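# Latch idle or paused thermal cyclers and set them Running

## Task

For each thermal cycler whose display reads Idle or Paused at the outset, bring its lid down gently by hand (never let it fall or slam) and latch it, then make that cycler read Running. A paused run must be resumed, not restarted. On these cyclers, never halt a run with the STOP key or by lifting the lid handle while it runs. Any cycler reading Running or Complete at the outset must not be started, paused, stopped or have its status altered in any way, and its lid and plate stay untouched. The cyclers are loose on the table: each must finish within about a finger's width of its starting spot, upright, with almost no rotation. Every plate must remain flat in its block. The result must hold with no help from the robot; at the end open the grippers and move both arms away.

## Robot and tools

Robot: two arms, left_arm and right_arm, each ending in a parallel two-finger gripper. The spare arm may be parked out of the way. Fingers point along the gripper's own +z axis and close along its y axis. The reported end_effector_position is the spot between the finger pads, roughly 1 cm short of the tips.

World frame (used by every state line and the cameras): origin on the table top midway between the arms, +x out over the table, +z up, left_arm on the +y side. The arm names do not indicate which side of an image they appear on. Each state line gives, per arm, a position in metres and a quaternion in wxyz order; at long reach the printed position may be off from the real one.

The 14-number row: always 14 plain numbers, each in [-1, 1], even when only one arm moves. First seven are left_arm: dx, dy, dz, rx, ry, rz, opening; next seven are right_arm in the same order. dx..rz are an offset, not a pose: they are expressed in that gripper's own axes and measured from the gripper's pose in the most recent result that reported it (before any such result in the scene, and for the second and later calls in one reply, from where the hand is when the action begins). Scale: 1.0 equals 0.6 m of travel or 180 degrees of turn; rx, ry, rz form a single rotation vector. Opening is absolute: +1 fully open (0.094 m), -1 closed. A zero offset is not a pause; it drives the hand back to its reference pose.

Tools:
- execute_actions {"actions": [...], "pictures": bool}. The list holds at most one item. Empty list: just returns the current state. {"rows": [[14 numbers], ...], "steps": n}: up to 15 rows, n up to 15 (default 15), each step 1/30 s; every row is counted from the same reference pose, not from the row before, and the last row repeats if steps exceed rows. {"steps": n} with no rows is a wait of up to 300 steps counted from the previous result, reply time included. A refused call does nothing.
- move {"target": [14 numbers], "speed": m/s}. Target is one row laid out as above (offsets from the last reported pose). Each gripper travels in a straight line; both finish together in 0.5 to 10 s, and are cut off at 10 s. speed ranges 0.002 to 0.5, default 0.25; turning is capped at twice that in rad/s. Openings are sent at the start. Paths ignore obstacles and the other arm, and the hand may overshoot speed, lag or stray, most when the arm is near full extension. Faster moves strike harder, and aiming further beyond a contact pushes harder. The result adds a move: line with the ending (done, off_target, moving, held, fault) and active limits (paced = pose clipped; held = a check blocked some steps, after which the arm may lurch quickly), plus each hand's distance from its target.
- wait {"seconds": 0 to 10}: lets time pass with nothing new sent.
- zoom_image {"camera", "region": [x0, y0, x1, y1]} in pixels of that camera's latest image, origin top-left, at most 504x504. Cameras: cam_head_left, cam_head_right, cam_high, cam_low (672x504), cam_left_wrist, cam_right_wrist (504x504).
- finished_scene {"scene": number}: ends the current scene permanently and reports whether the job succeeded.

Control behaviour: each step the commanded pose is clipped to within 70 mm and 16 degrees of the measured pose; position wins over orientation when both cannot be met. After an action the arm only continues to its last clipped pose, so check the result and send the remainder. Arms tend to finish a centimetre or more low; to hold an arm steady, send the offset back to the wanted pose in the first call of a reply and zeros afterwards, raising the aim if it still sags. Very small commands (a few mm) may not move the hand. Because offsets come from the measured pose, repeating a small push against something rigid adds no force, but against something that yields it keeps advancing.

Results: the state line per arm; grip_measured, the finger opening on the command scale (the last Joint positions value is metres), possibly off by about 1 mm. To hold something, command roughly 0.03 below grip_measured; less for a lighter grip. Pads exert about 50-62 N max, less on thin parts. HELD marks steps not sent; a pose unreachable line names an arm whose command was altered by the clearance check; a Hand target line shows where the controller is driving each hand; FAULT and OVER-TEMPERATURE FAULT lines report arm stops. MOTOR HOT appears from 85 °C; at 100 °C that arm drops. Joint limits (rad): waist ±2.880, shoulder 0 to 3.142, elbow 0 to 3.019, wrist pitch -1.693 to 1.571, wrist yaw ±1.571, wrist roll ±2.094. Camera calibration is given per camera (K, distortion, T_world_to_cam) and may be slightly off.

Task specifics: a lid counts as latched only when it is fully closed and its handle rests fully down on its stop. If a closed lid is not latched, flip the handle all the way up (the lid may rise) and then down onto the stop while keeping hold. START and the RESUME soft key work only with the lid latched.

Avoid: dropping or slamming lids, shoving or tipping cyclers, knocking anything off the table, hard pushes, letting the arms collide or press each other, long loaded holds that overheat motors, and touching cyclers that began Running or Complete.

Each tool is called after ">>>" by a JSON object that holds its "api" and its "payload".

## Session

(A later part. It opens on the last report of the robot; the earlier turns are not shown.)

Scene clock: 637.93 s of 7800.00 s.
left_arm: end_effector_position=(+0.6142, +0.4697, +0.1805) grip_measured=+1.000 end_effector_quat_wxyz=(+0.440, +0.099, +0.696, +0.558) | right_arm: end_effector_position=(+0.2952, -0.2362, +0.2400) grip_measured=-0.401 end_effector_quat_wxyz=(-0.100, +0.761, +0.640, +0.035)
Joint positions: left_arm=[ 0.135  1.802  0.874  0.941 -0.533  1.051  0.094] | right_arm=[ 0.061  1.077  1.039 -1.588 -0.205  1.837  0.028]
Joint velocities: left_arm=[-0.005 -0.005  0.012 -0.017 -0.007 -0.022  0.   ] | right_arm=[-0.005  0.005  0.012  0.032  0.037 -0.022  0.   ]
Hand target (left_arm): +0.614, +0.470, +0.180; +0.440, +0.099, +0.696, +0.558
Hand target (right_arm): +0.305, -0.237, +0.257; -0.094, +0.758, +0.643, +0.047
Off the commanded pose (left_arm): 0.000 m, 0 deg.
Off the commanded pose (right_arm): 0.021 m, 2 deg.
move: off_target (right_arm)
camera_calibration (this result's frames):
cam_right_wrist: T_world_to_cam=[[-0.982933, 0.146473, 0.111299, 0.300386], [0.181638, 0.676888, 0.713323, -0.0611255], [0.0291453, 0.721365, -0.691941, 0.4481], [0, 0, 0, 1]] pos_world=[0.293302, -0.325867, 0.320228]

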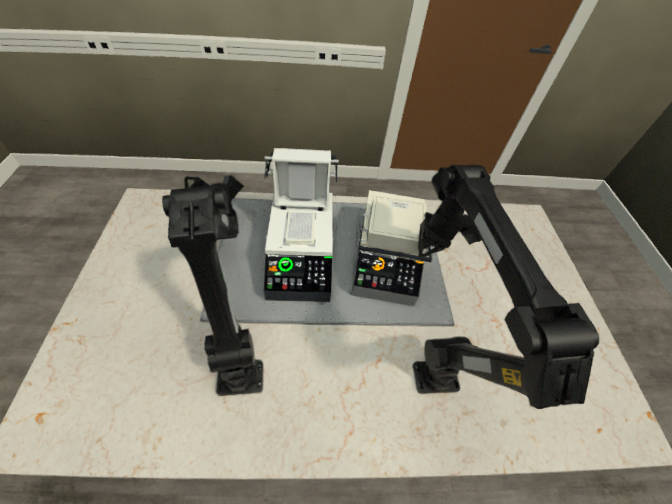

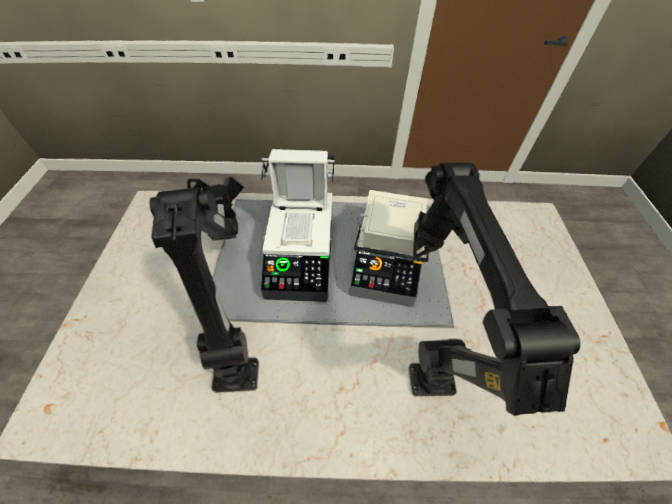

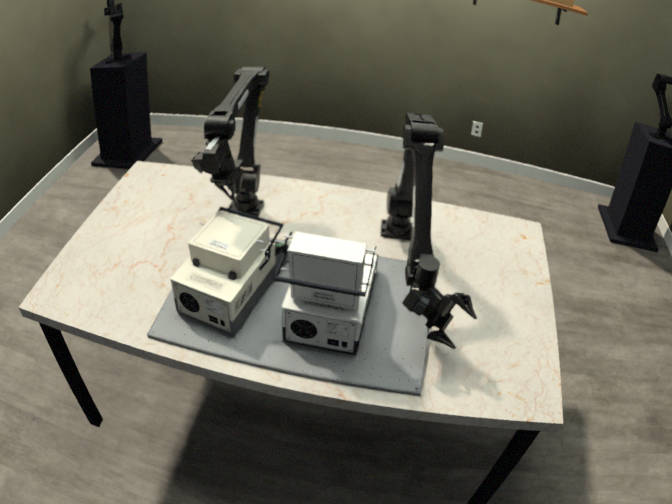

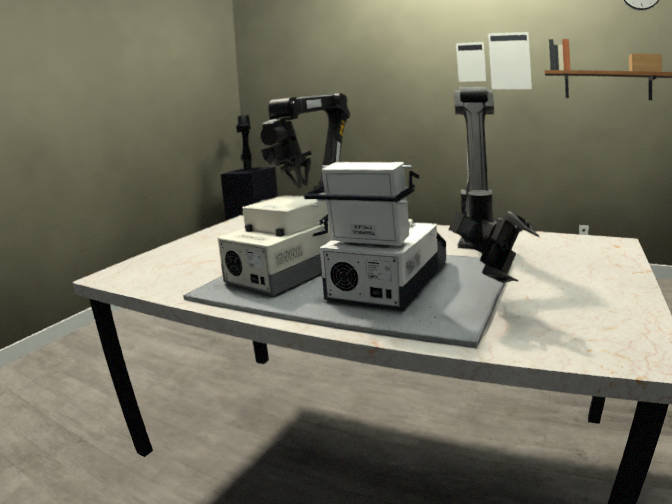

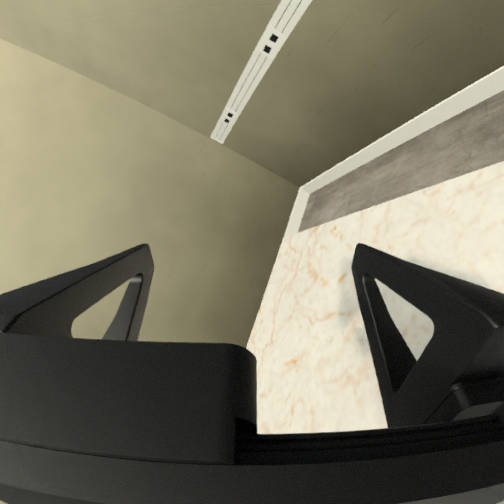

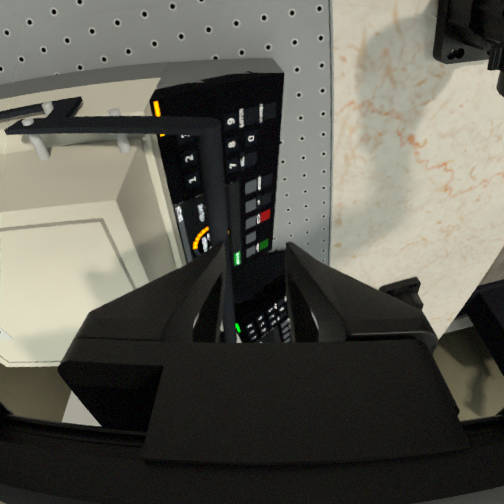

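>>> {"api": "move", "payload": {"target": [0,0,0,0,0,0,1,0,-0.05,-0.03,-0.05,-0.04,0,-1], "speed": 0.06}}

>>> {"api": "move", "payload": {"target": [0,0,0,0,0,0,1,0.2,0.02,0,0,0,-0.14,-1], "speed": 0.08}}

Scene clock: 666.77 s of 7800.00 s.
left_arm: end_effector_position=(+0.6142, +0.4697, +0.1805) grip_measured=+1.000 end_effector_quat_wxyz=(+0.440, +0.099, +0.696, +0.558) | right_arm: end_effector_position=(+0.2689, -0.2367, +0.2622) grip_measured=-0.977 end_effector_quat_wxyz=(-0.001, +0.765, +0.643, +0.039)
Joint positions: left_arm=[ 0.135  1.802  0.874  0.941 -0.533  1.051  0.094] | right_arm=[ 0.186  0.929  1.015 -1.589 -0.037  1.969  0.001]
Joint velocities: left_arm=[ 0.005  0.005 -0.012 -0.002 -0.007  0.051  0.   ] | right_arm=[-0.015 -0.005 -0.012 -0.007  0.007  0.095 -0.001]
Hand target (left_arm): +0.614, +0.470, +0.180; +0.440, +0.099, +0.696, +0.558
Hand target (right_arm): +0.268, -0.236, +0.261; +0.001, +0.768, +0.639, +0.040
Off the commanded pose (left_arm): 0.000 m, 0 deg.
Off the commanded pose (right_arm): 0.003 m, 0 deg.
After step 90, 23.87 s passed at rest.
move: done
camera_calibration (this result's frames):
cam_right_wrist: T_world_to_cam=[[-0.986308, 0.159496, -0.0419158, 0.316302], [0.0987869, 0.774944, 0.624262, -0.00305593], [0.13205, 0.611574, -0.78009, 0.434108], [0, 0, 0, 1]] pos_world=[0.254949, -0.31357, 0.353809]

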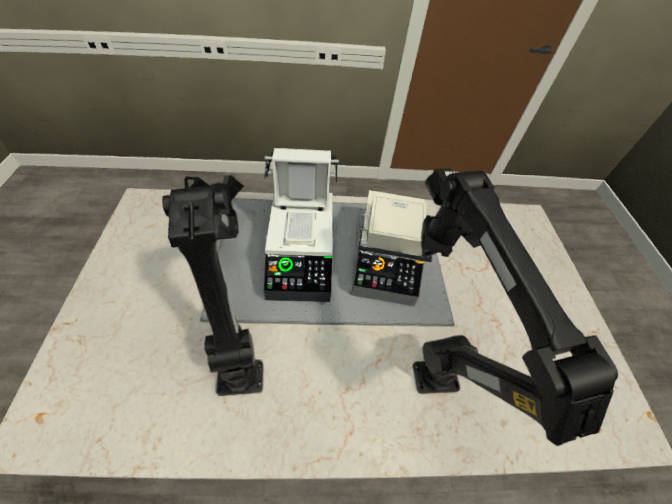

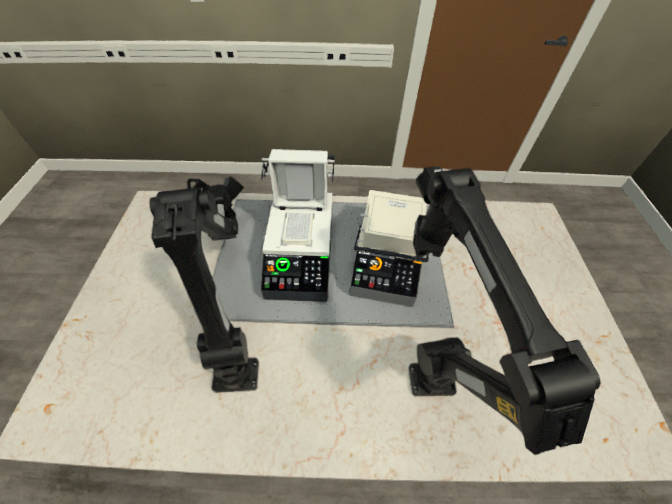

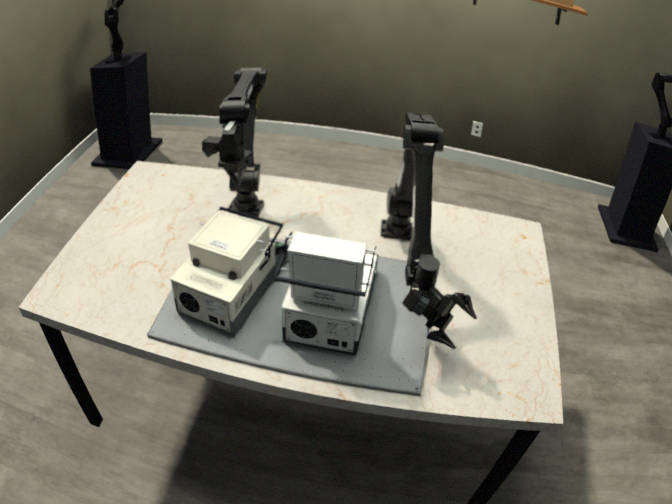

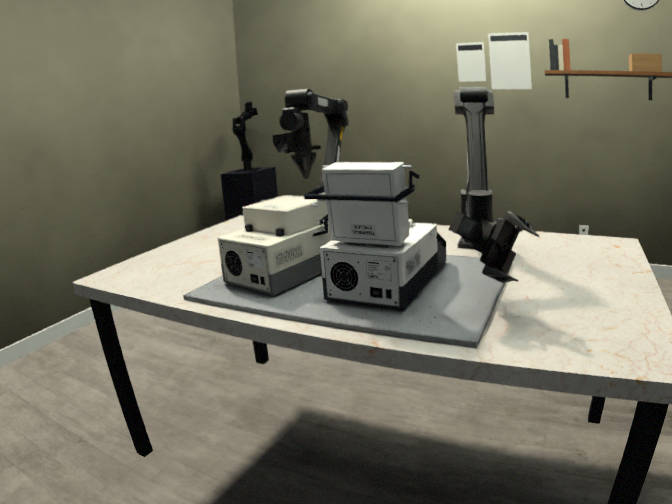

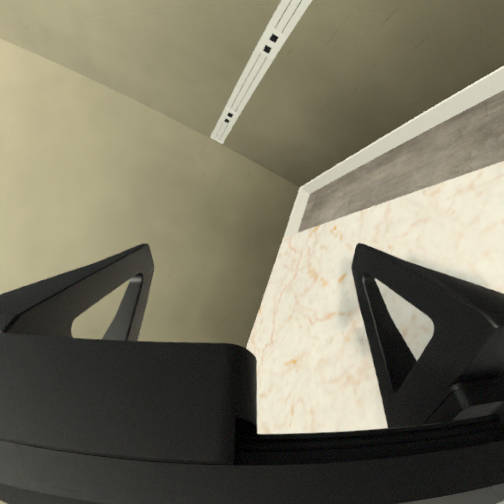

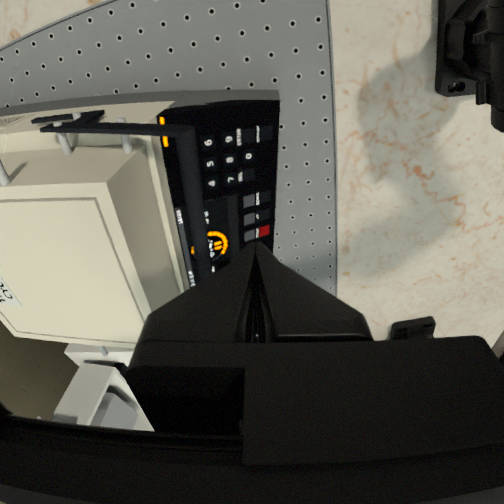

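Scene clock: 669.83 s of 7800.00 s.
left_arm: end_effector_position=(+0.6142, +0.4697, +0.1805) grip_measured=+1.000 end_effector_quat_wxyz=(+0.440, +0.099, +0.696, +0.558) | right_arm: end_effector_position=(+0.2853, -0.1321, +0.2547) grip_measured=-0.977 end_effector_quat_wxyz=(-0.002, +0.616, +0.787, +0.013)
Joint positions: left_arm=[ 0.135  1.802  0.874  0.941 -0.533  1.051  0.094] | right_arm=[ 0.53   1.117  1.116 -1.547 -0.013  1.896  0.001]
Joint velocities: left_arm=[-0.015  0.005  0.007  0.012  0.066  0.037  0.   ] | right_arm=[ 0.005 -0.024 -0.002  0.017 -0.037 -0.066 -0.   ]
Hand target (left_arm): +0.614, +0.470, +0.180; +0.440, +0.099, +0.696, +0.558
Hand target (right_arm): +0.300, -0.121, +0.272; +0.010, +0.607, +0.794, +0.040
Off the commanded pose (left_arm): 0.000 m, 0 deg.
Off the commanded pose (right_arm): 0.025 m, 3 deg.
move: off_target (right_arm)
camera_calibration (this result's frames):
cam_right_wrist: T_world_to_cam=[[-0.967122, -0.254074, -0.011008, 0.247467], [-0.210933, 0.777224, 0.592816, 0.0156973], [-0.142063, 0.575647, -0.805263, 0.441933], [0, 0, 0, 1]] pos_world=[0.305424, -0.203723, 0.349291]

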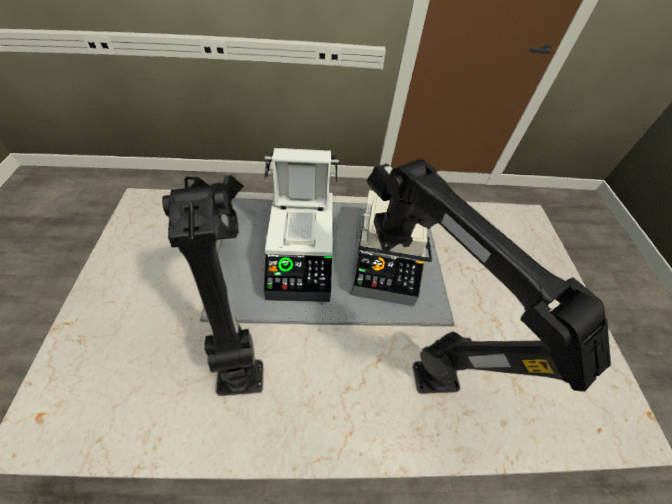

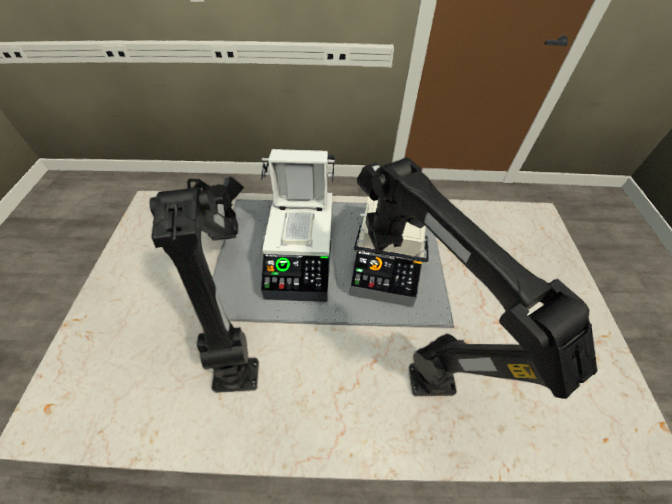

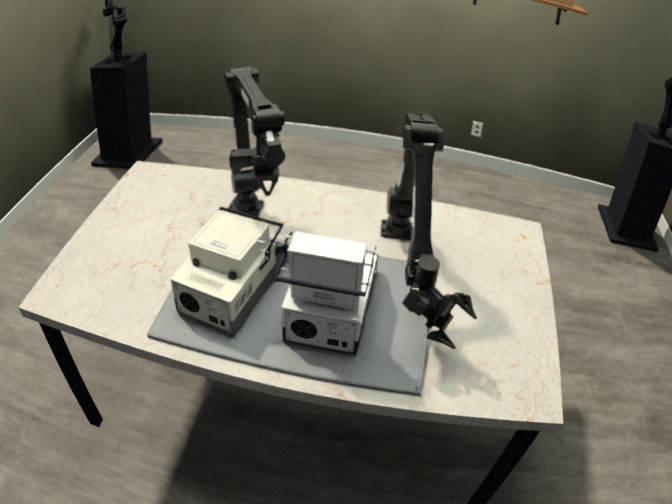

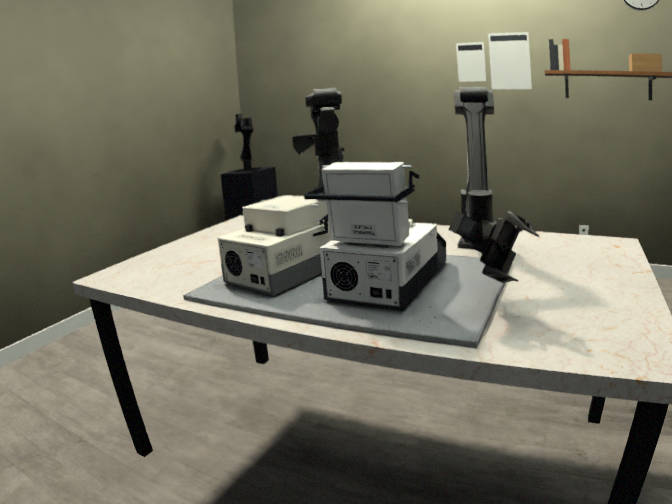

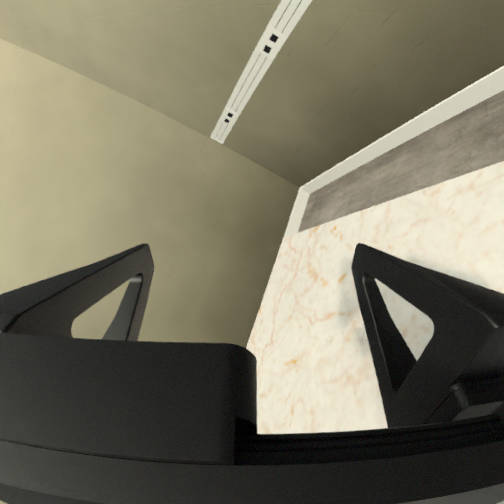

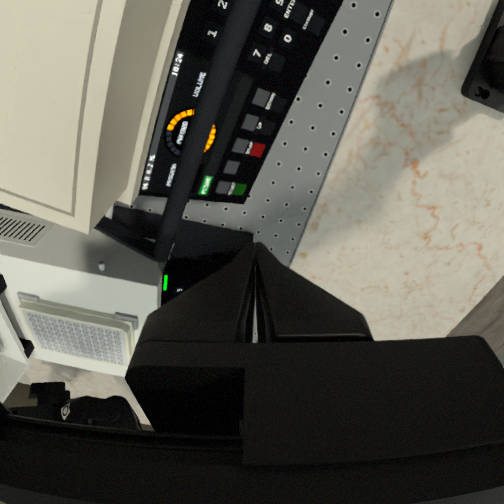

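>>> {"api": "move", "payload": {"target": [0,0,0,0,0,0,1,0.04,0.035,0.11,-0.08,0,0,-1], "speed": 0.04}}

Scene clock: 693.83 s of 7800.00 s.
left_arm: end_effector_position=(+0.6142, +0.4697, +0.1805) grip_measured=+1.000 end_effector_quat_wxyz=(+0.440, +0.099, +0.696, +0.558) | right_arm: end_effector_position=(+0.2991, -0.1047, +0.1877) grip_measured=-0.977 end_effector_quat_wxyz=(+0.071, +0.611, +0.783, +0.100)
Joint positions: left_arm=[ 0.135  1.802  0.874  0.941 -0.533  1.051  0.094] | right_arm=[ 0.63   1.07   0.889 -1.162  0.09   1.983  0.001]
Joint velocities: left_arm=[-0.005 -0.005 -0.007  0.027  0.081 -0.037  0.   ] | right_arm=[ 0.005  0.005 -0.012 -0.002 -0.007  0.066 -0.   ]
Hand target (left_arm): +0.614, +0.470, +0.180; +0.440, +0.099, +0.696, +0.558
Hand target (right_arm): +0.300, -0.101, +0.190; +0.074, +0.613, +0.778, +0.113
Off the commanded pose (left_arm): 0.000 m, 0 deg.
Off the commanded pose (right_arm): 0.004 m, 2 deg.
After step 90, 17.60 s passed at rest.
move: done
camera_calibration (this result's frames):
cam_right_wrist: T_world_to_cam=[[-0.939533, -0.248939, -0.235174, 0.301368], [-0.340642, 0.749968, 0.56702, 0.0777945], [0.0352196, 0.612844, -0.789419, 0.32217], [0, 0, 0, 1]] pos_world=[0.298299, -0.180761, 0.28109]

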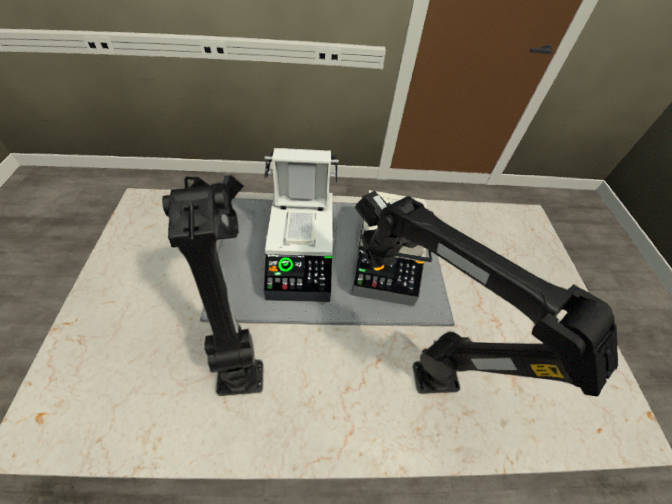

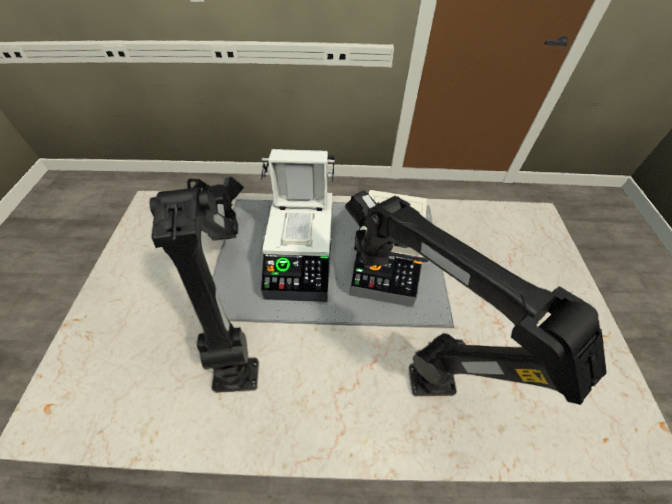

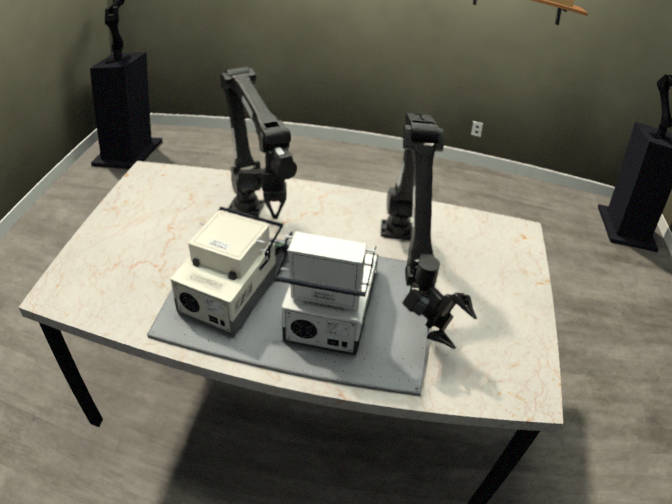

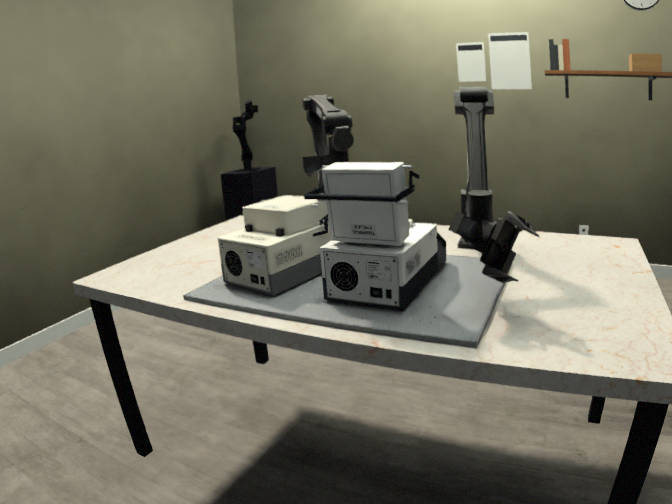

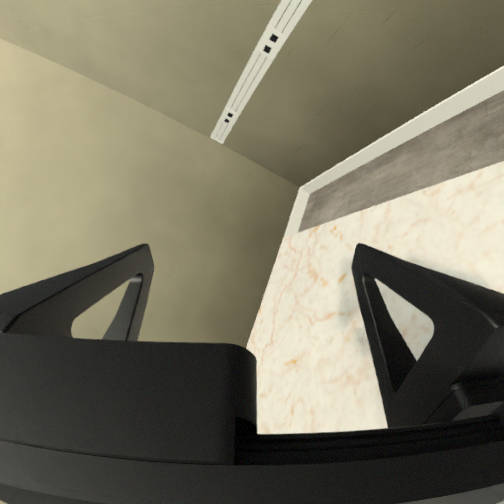

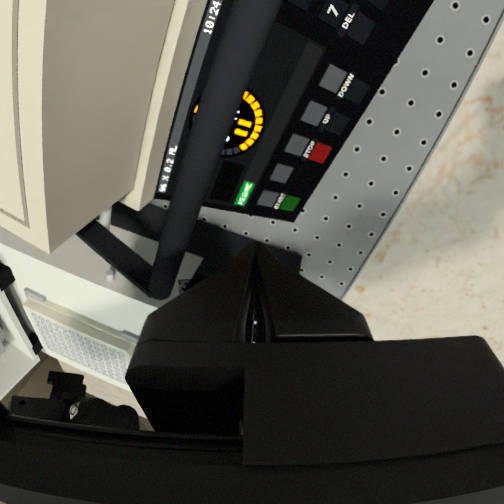

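>>> {"api": "move", "payload": {"target": [0,0,0,0,0,0,1,0.01,-0.011,0.083,0,0,0,-1], "speed": 0.03}}

Scene clock: 708.57 s of 7800.00 s.
left_arm: end_effector_position=(+0.6142, +0.4697, +0.1805) grip_measured=+1.000 end_effector_quat_wxyz=(+0.440, +0.099, +0.696, +0.558) | right_arm: end_effector_position=(+0.3008, -0.1008, +0.1425) grip_measured=-0.977 end_effector_quat_wxyz=(+0.070, +0.609, +0.784, +0.096)
Joint positions: left_arm=[ 0.135  1.802  0.874  0.941 -0.533  1.051  0.094] | right_arm=[ 0.636  1.12   0.802 -1.032  0.09   1.984  0.001]
Joint velocities: left_arm=[-0.005 -0.015 -0.002 -0.017 -0.007  0.022  0.   ] | right_arm=[-0.024 -0.015  0.002  0.007 -0.066  0.007 -0.001]
Hand target (left_arm): +0.614, +0.470, +0.180; +0.440, +0.099, +0.696, +0.558
Hand target (right_arm): +0.302, -0.096, +0.138; +0.071, +0.611, +0.783, +0.099
Off the commanded pose (left_arm): 0.000 m, 0 deg.
Off the commanded pose (right_arm): 0.006 m, 0 deg.
After step 90, 9.73 s passed at rest.
move: done
camera_calibration (this result's frames):
cam_right_wrist: T_world_to_cam=[[-0.939543, -0.254559, -0.229039, 0.291904], [-0.341297, 0.750535, 0.565875, 0.101501], [0.0278531, 0.609834, -0.79204, 0.286215], [0, 0, 0, 1]] pos_world=[0.300926, -0.176417, 0.236114]

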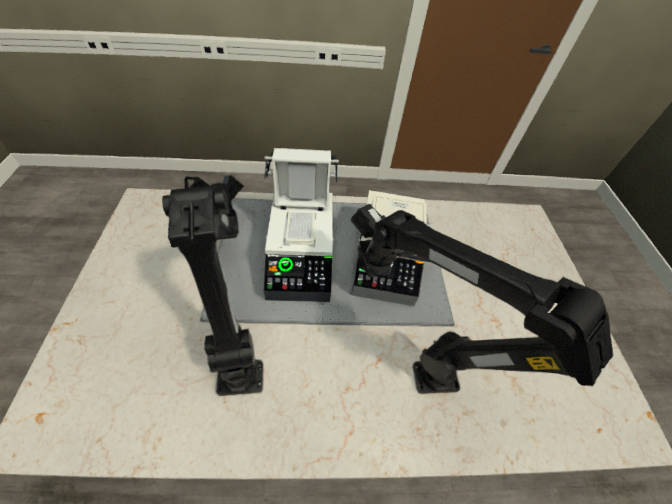

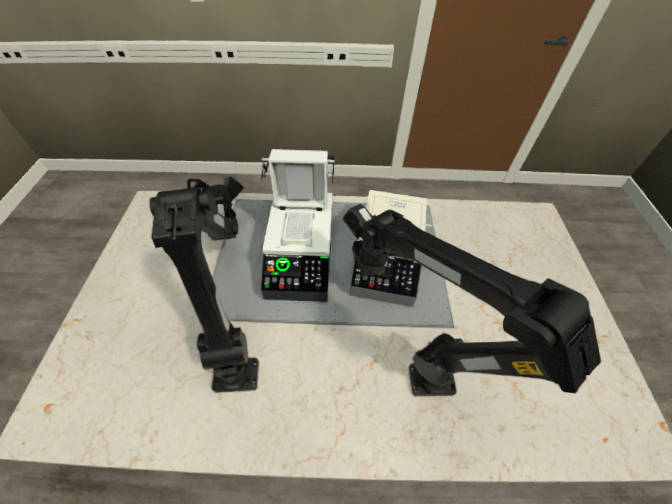

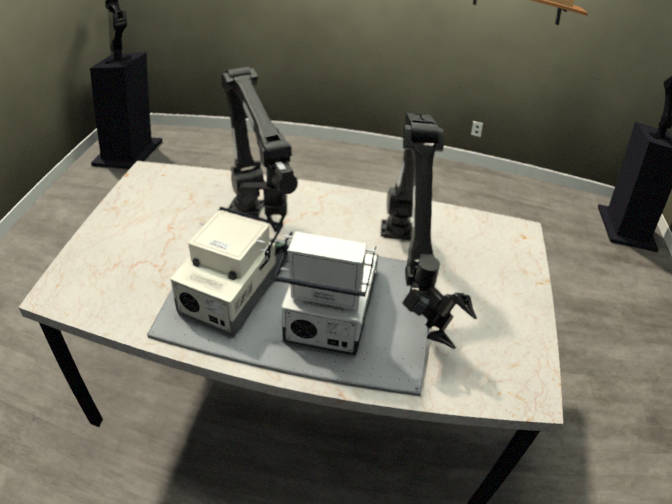

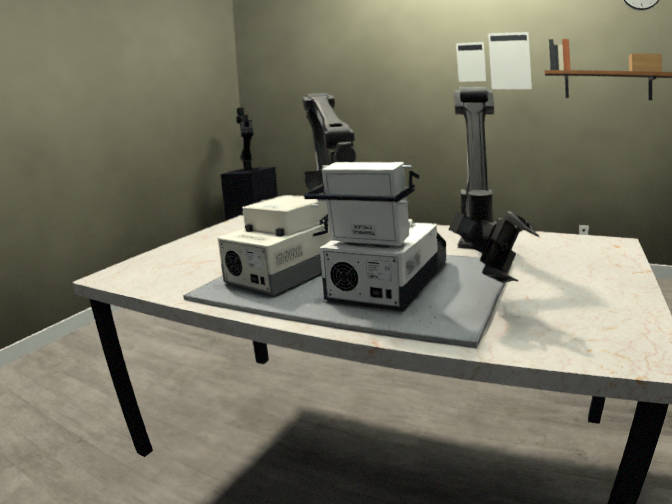

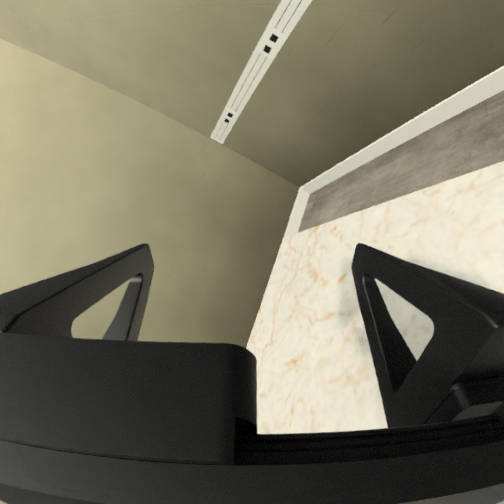

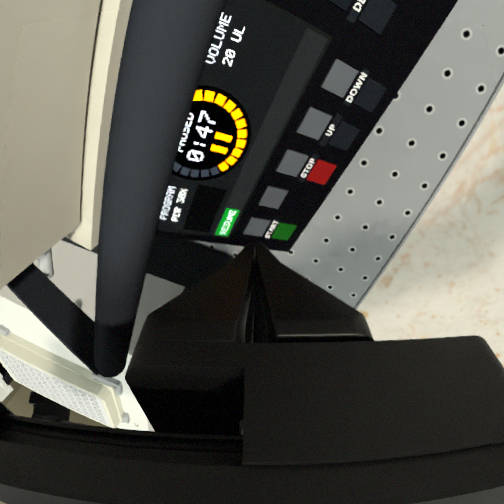

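>>> {"api": "move", "payload": {"target": [0,0,0,0,0,0,1,0.013,0,0.035,0,0,0,-1], "speed": 0.015}}

Scene clock: 717.77 s of 7800.00 s.
left_arm: end_effector_position=(+0.6142, +0.4697, +0.1805) grip_measured=+1.000 end_effector_quat_wxyz=(+0.440, +0.099, +0.696, +0.558) | right_arm: end_effector_position=(+0.3022, -0.0956, +0.1273) grip_measured=-0.977 end_effector_quat_wxyz=(+0.069, +0.606, +0.787, +0.094)
Joint positions: left_arm=[ 0.135  1.802  0.874  0.941 -0.533  1.051  0.094] | right_arm=[ 0.646  1.152  0.784 -0.987  0.09   1.986  0.001]
Joint velocities: left_arm=[-0.005 -0.005 -0.017 -0.017 -0.066  0.022  0.   ] | right_arm=[-0.005  0.015  0.012 -0.017  0.007 -0.022 -0.001]
Hand target (left_arm): +0.614, +0.470, +0.180; +0.440, +0.099, +0.696, +0.558
Hand target (right_arm): +0.303, -0.092, +0.122; +0.070, +0.609, +0.785, +0.097
Off the commanded pose (left_arm): 0.000 m, 0 deg.
Off the commanded pose (right_arm): 0.007 m, 1 deg.
After step 90, 4.50 s passed at rest.
move: done
camera_calibration (this result's frames):
cam_right_wrist: T_world_to_cam=[[-0.938599, -0.262057, -0.224405, 0.289523], [-0.344416, 0.749825, 0.564924, 0.107639], [0.0202221, 0.607526, -0.794042, 0.273373], [0, 0, 0, 1]] pos_world=[0.303291, -0.17092, 0.221232]

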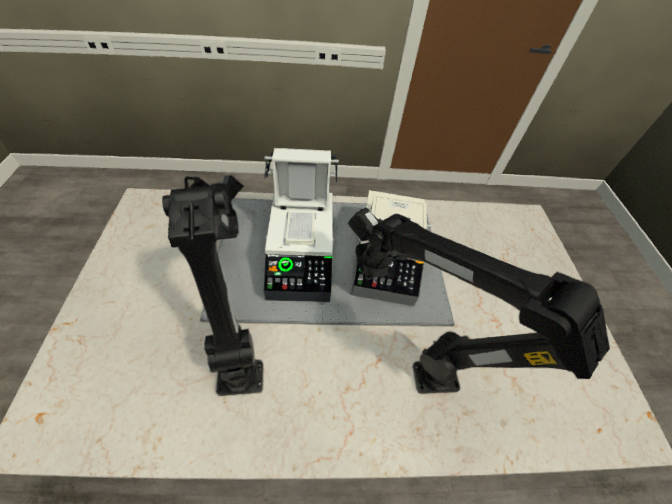

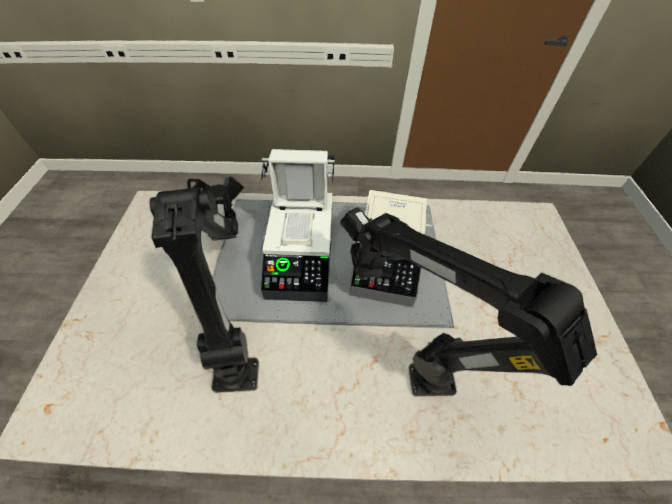

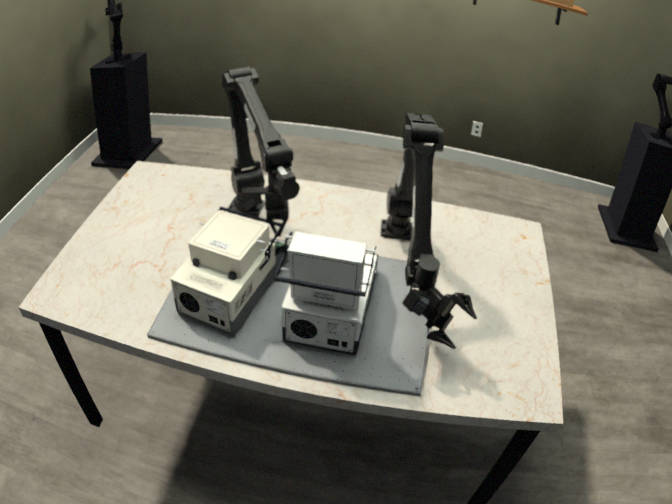

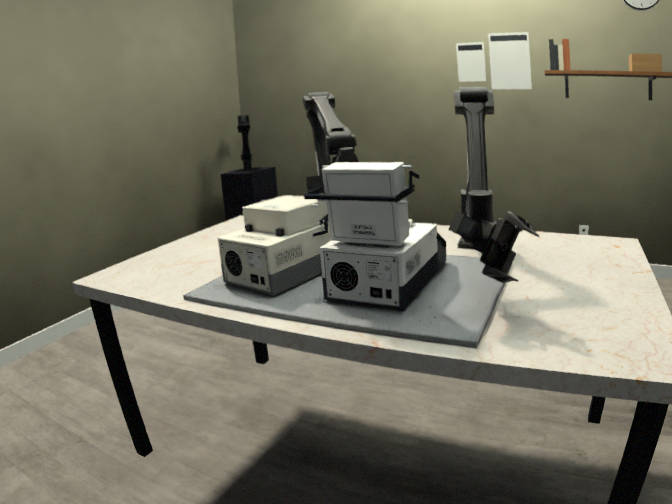

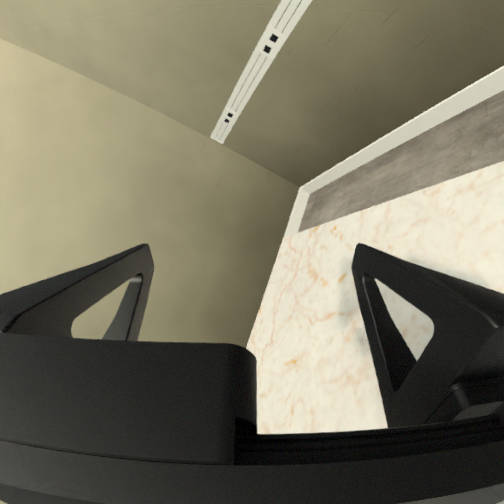

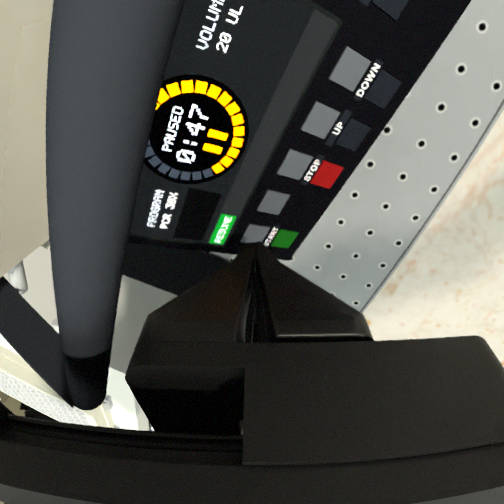

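>>> {"api": "move", "payload": {"target": [0,0,0,0,0,0,1,0.003,0,0.042,0,0,0,-1], "speed": 0.01}}

Scene clock: 725.20 s of 7800.00 s.
left_arm: end_effector_position=(+0.6142, +0.4697, +0.1805) grip_measured=+1.000 end_effector_quat_wxyz=(+0.440, +0.099, +0.696, +0.558) | right_arm: end_effector_position=(+0.3064, -0.0931, +0.1162) grip_measured=-0.977 end_effector_quat_wxyz=(+0.072, +0.606, +0.786, +0.099)
Joint positions: left_arm=[ 0.135  1.802  0.874  0.941 -0.533  1.051  0.094] | right_arm=[ 0.646  1.172  0.766 -0.938  0.094  1.986  0.001]
Joint velocities: left_arm=[-0.005 -0.015 -0.007 -0.012 -0.066  0.022  0.   ] | right_arm=[ 0.005 -0.005  0.007 -0.007 -0.022 -0.007  0.001]
Hand target (left_arm): +0.614, +0.470, +0.180; +0.440, +0.099, +0.696, +0.558
Hand target (right_arm): +0.307, -0.092, +0.103; +0.069, +0.606, +0.787, +0.094
Off the commanded pose (left_arm): 0.000 m, 0 deg.
Off the commanded pose (right_arm): 0.013 m, 1 deg.
After step 90, 1.70 s passed at rest.
move: off_target (right_arm)
camera_calibration (this result's frames):
cam_right_wrist: T_world_to_cam=[[-0.936373, -0.259948, -0.235864, 0.292429], [-0.349735, 0.748074, 0.563978, 0.115101], [0.0298384, 0.610584, -0.791389, 0.25996], [0, 0, 0, 1]] pos_world=[0.30632, -0.168815, 0.209788]

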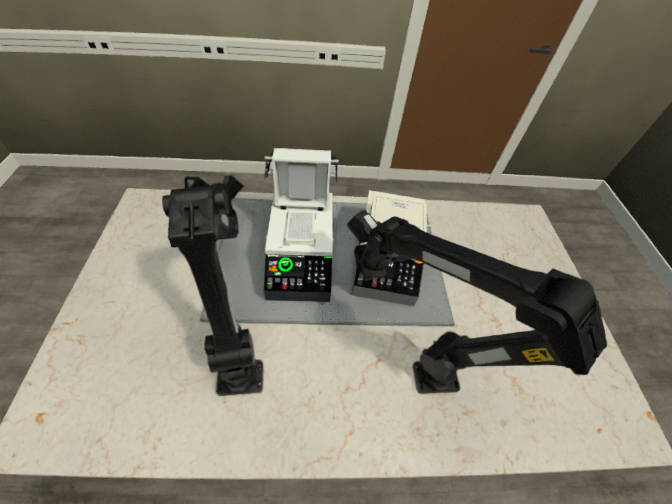

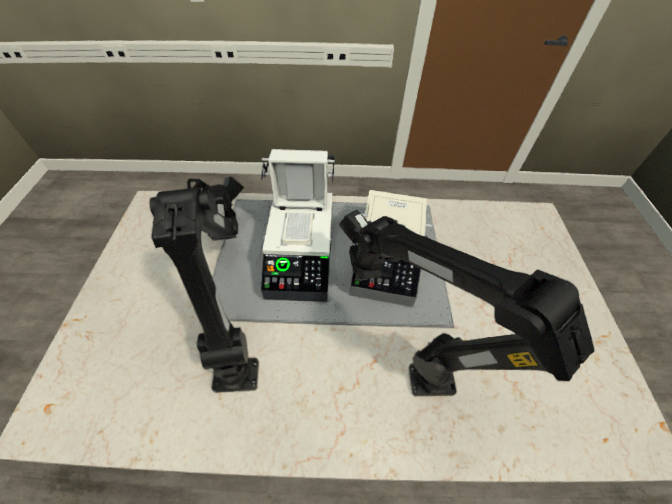

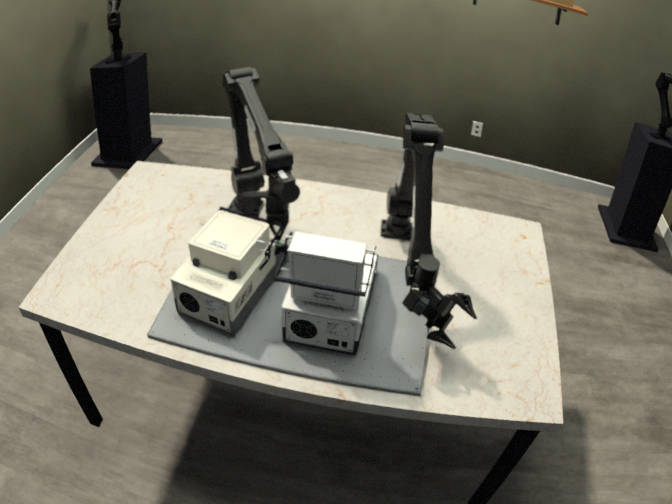

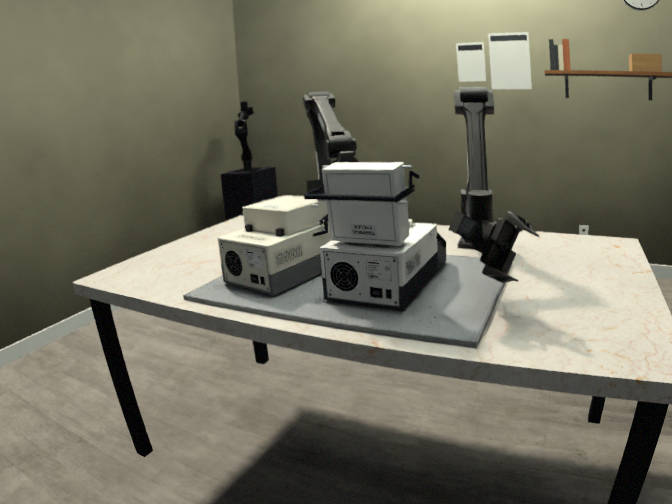

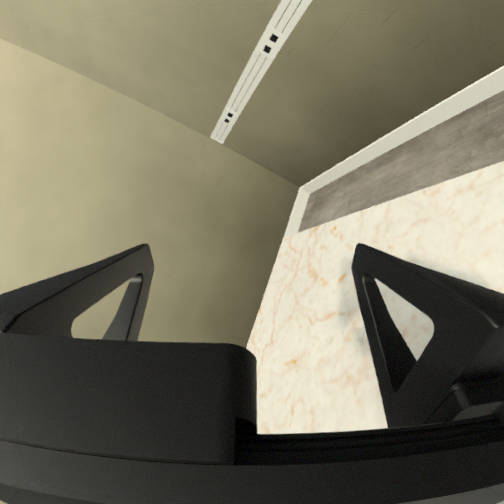

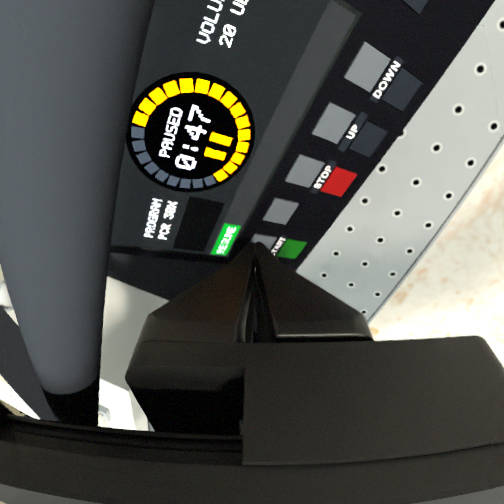

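>>> {"api": "move", "payload": {"target": [0,0,0,0,0,0,1,0,0,0.04,0,0,0,-1], "speed": 0.01}}

Scene clock: 731.70 s of 7800.00 s.
left_arm: end_effector_position=(+0.6142, +0.4697, +0.1805) grip_measured=+1.000 end_effector_quat_wxyz=(+0.440, +0.099, +0.696, +0.558) | right_arm: end_effector_position=(+0.3101, -0.0925, +0.1159) grip_measured=-0.977 end_effector_quat_wxyz=(+0.080, +0.606, +0.784, +0.106)
Joint positions: left_arm=[ 0.135  1.802  0.874  0.941 -0.533  1.051  0.094] | right_arm=[ 0.647  1.172  0.762 -0.917  0.106  1.987  0.001]
Joint velocities: left_arm=[ 0.005 -0.015 -0.022 -0.007 -0.007  0.051  0.   ] | right_arm=[ 0.005  0.015  0.007 -0.002 -0.022 -0.095  0.   ]
Hand target (left_arm): +0.614, +0.470, +0.180; +0.440, +0.099, +0.696, +0.558
Hand target (right_arm): +0.310, -0.092, +0.094; +0.072, +0.606, +0.786, +0.099
Off the commanded pose (left_arm): 0.000 m, 0 deg.
Off the commanded pose (right_arm): 0.023 m, 1 deg.
After step 90, 0.87 s passed at rest.
move: off_target (right_arm)
camera_calibration (this result's frames):
cam_right_wrist: T_world_to_cam=[[-0.932153, -0.256982, -0.255049, 0.297132], [-0.358934, 0.748318, 0.557841, 0.119684], [0.0475026, 0.61154, -0.789787, 0.253627], [0, 0, 0, 1]] pos_world=[0.307883, -0.168307, 0.20933]

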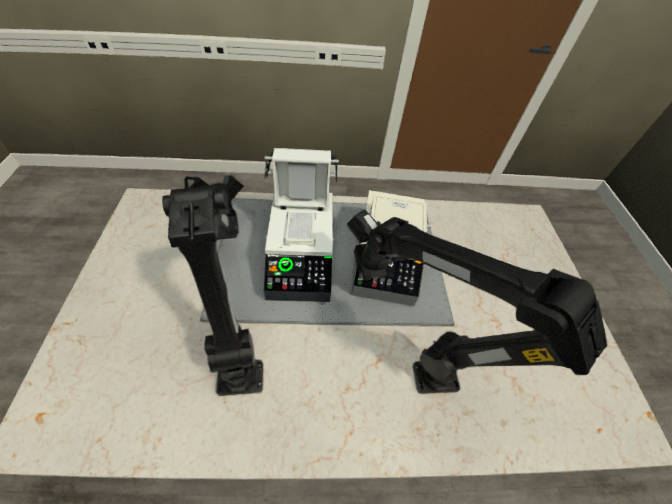

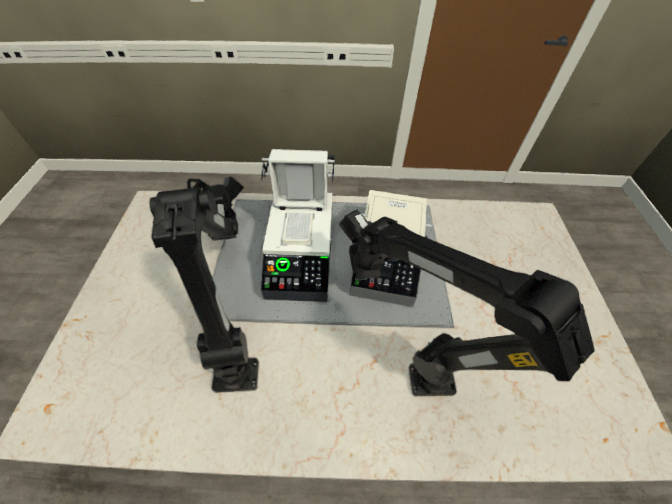

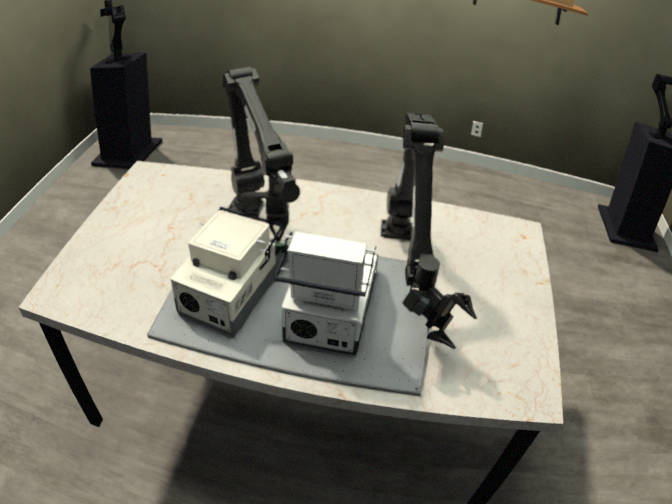

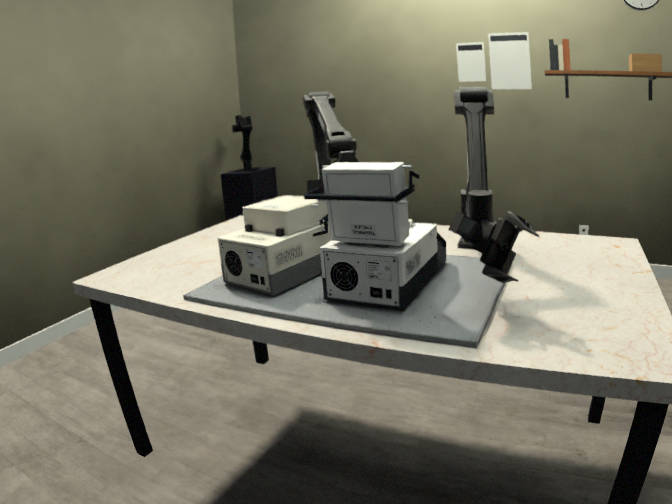

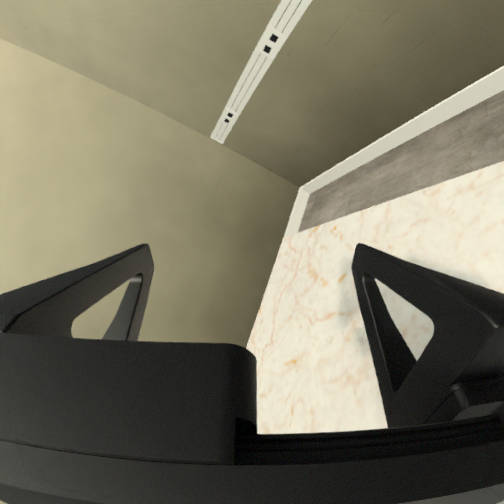

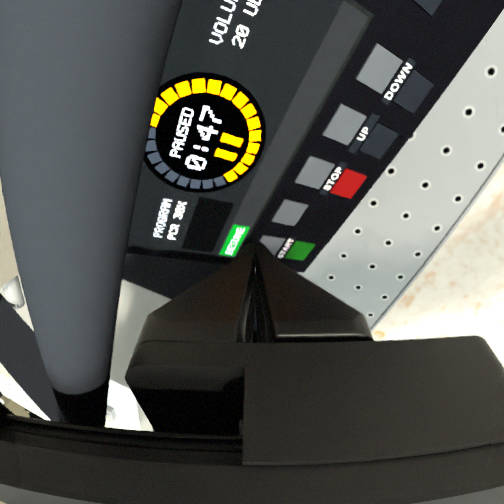

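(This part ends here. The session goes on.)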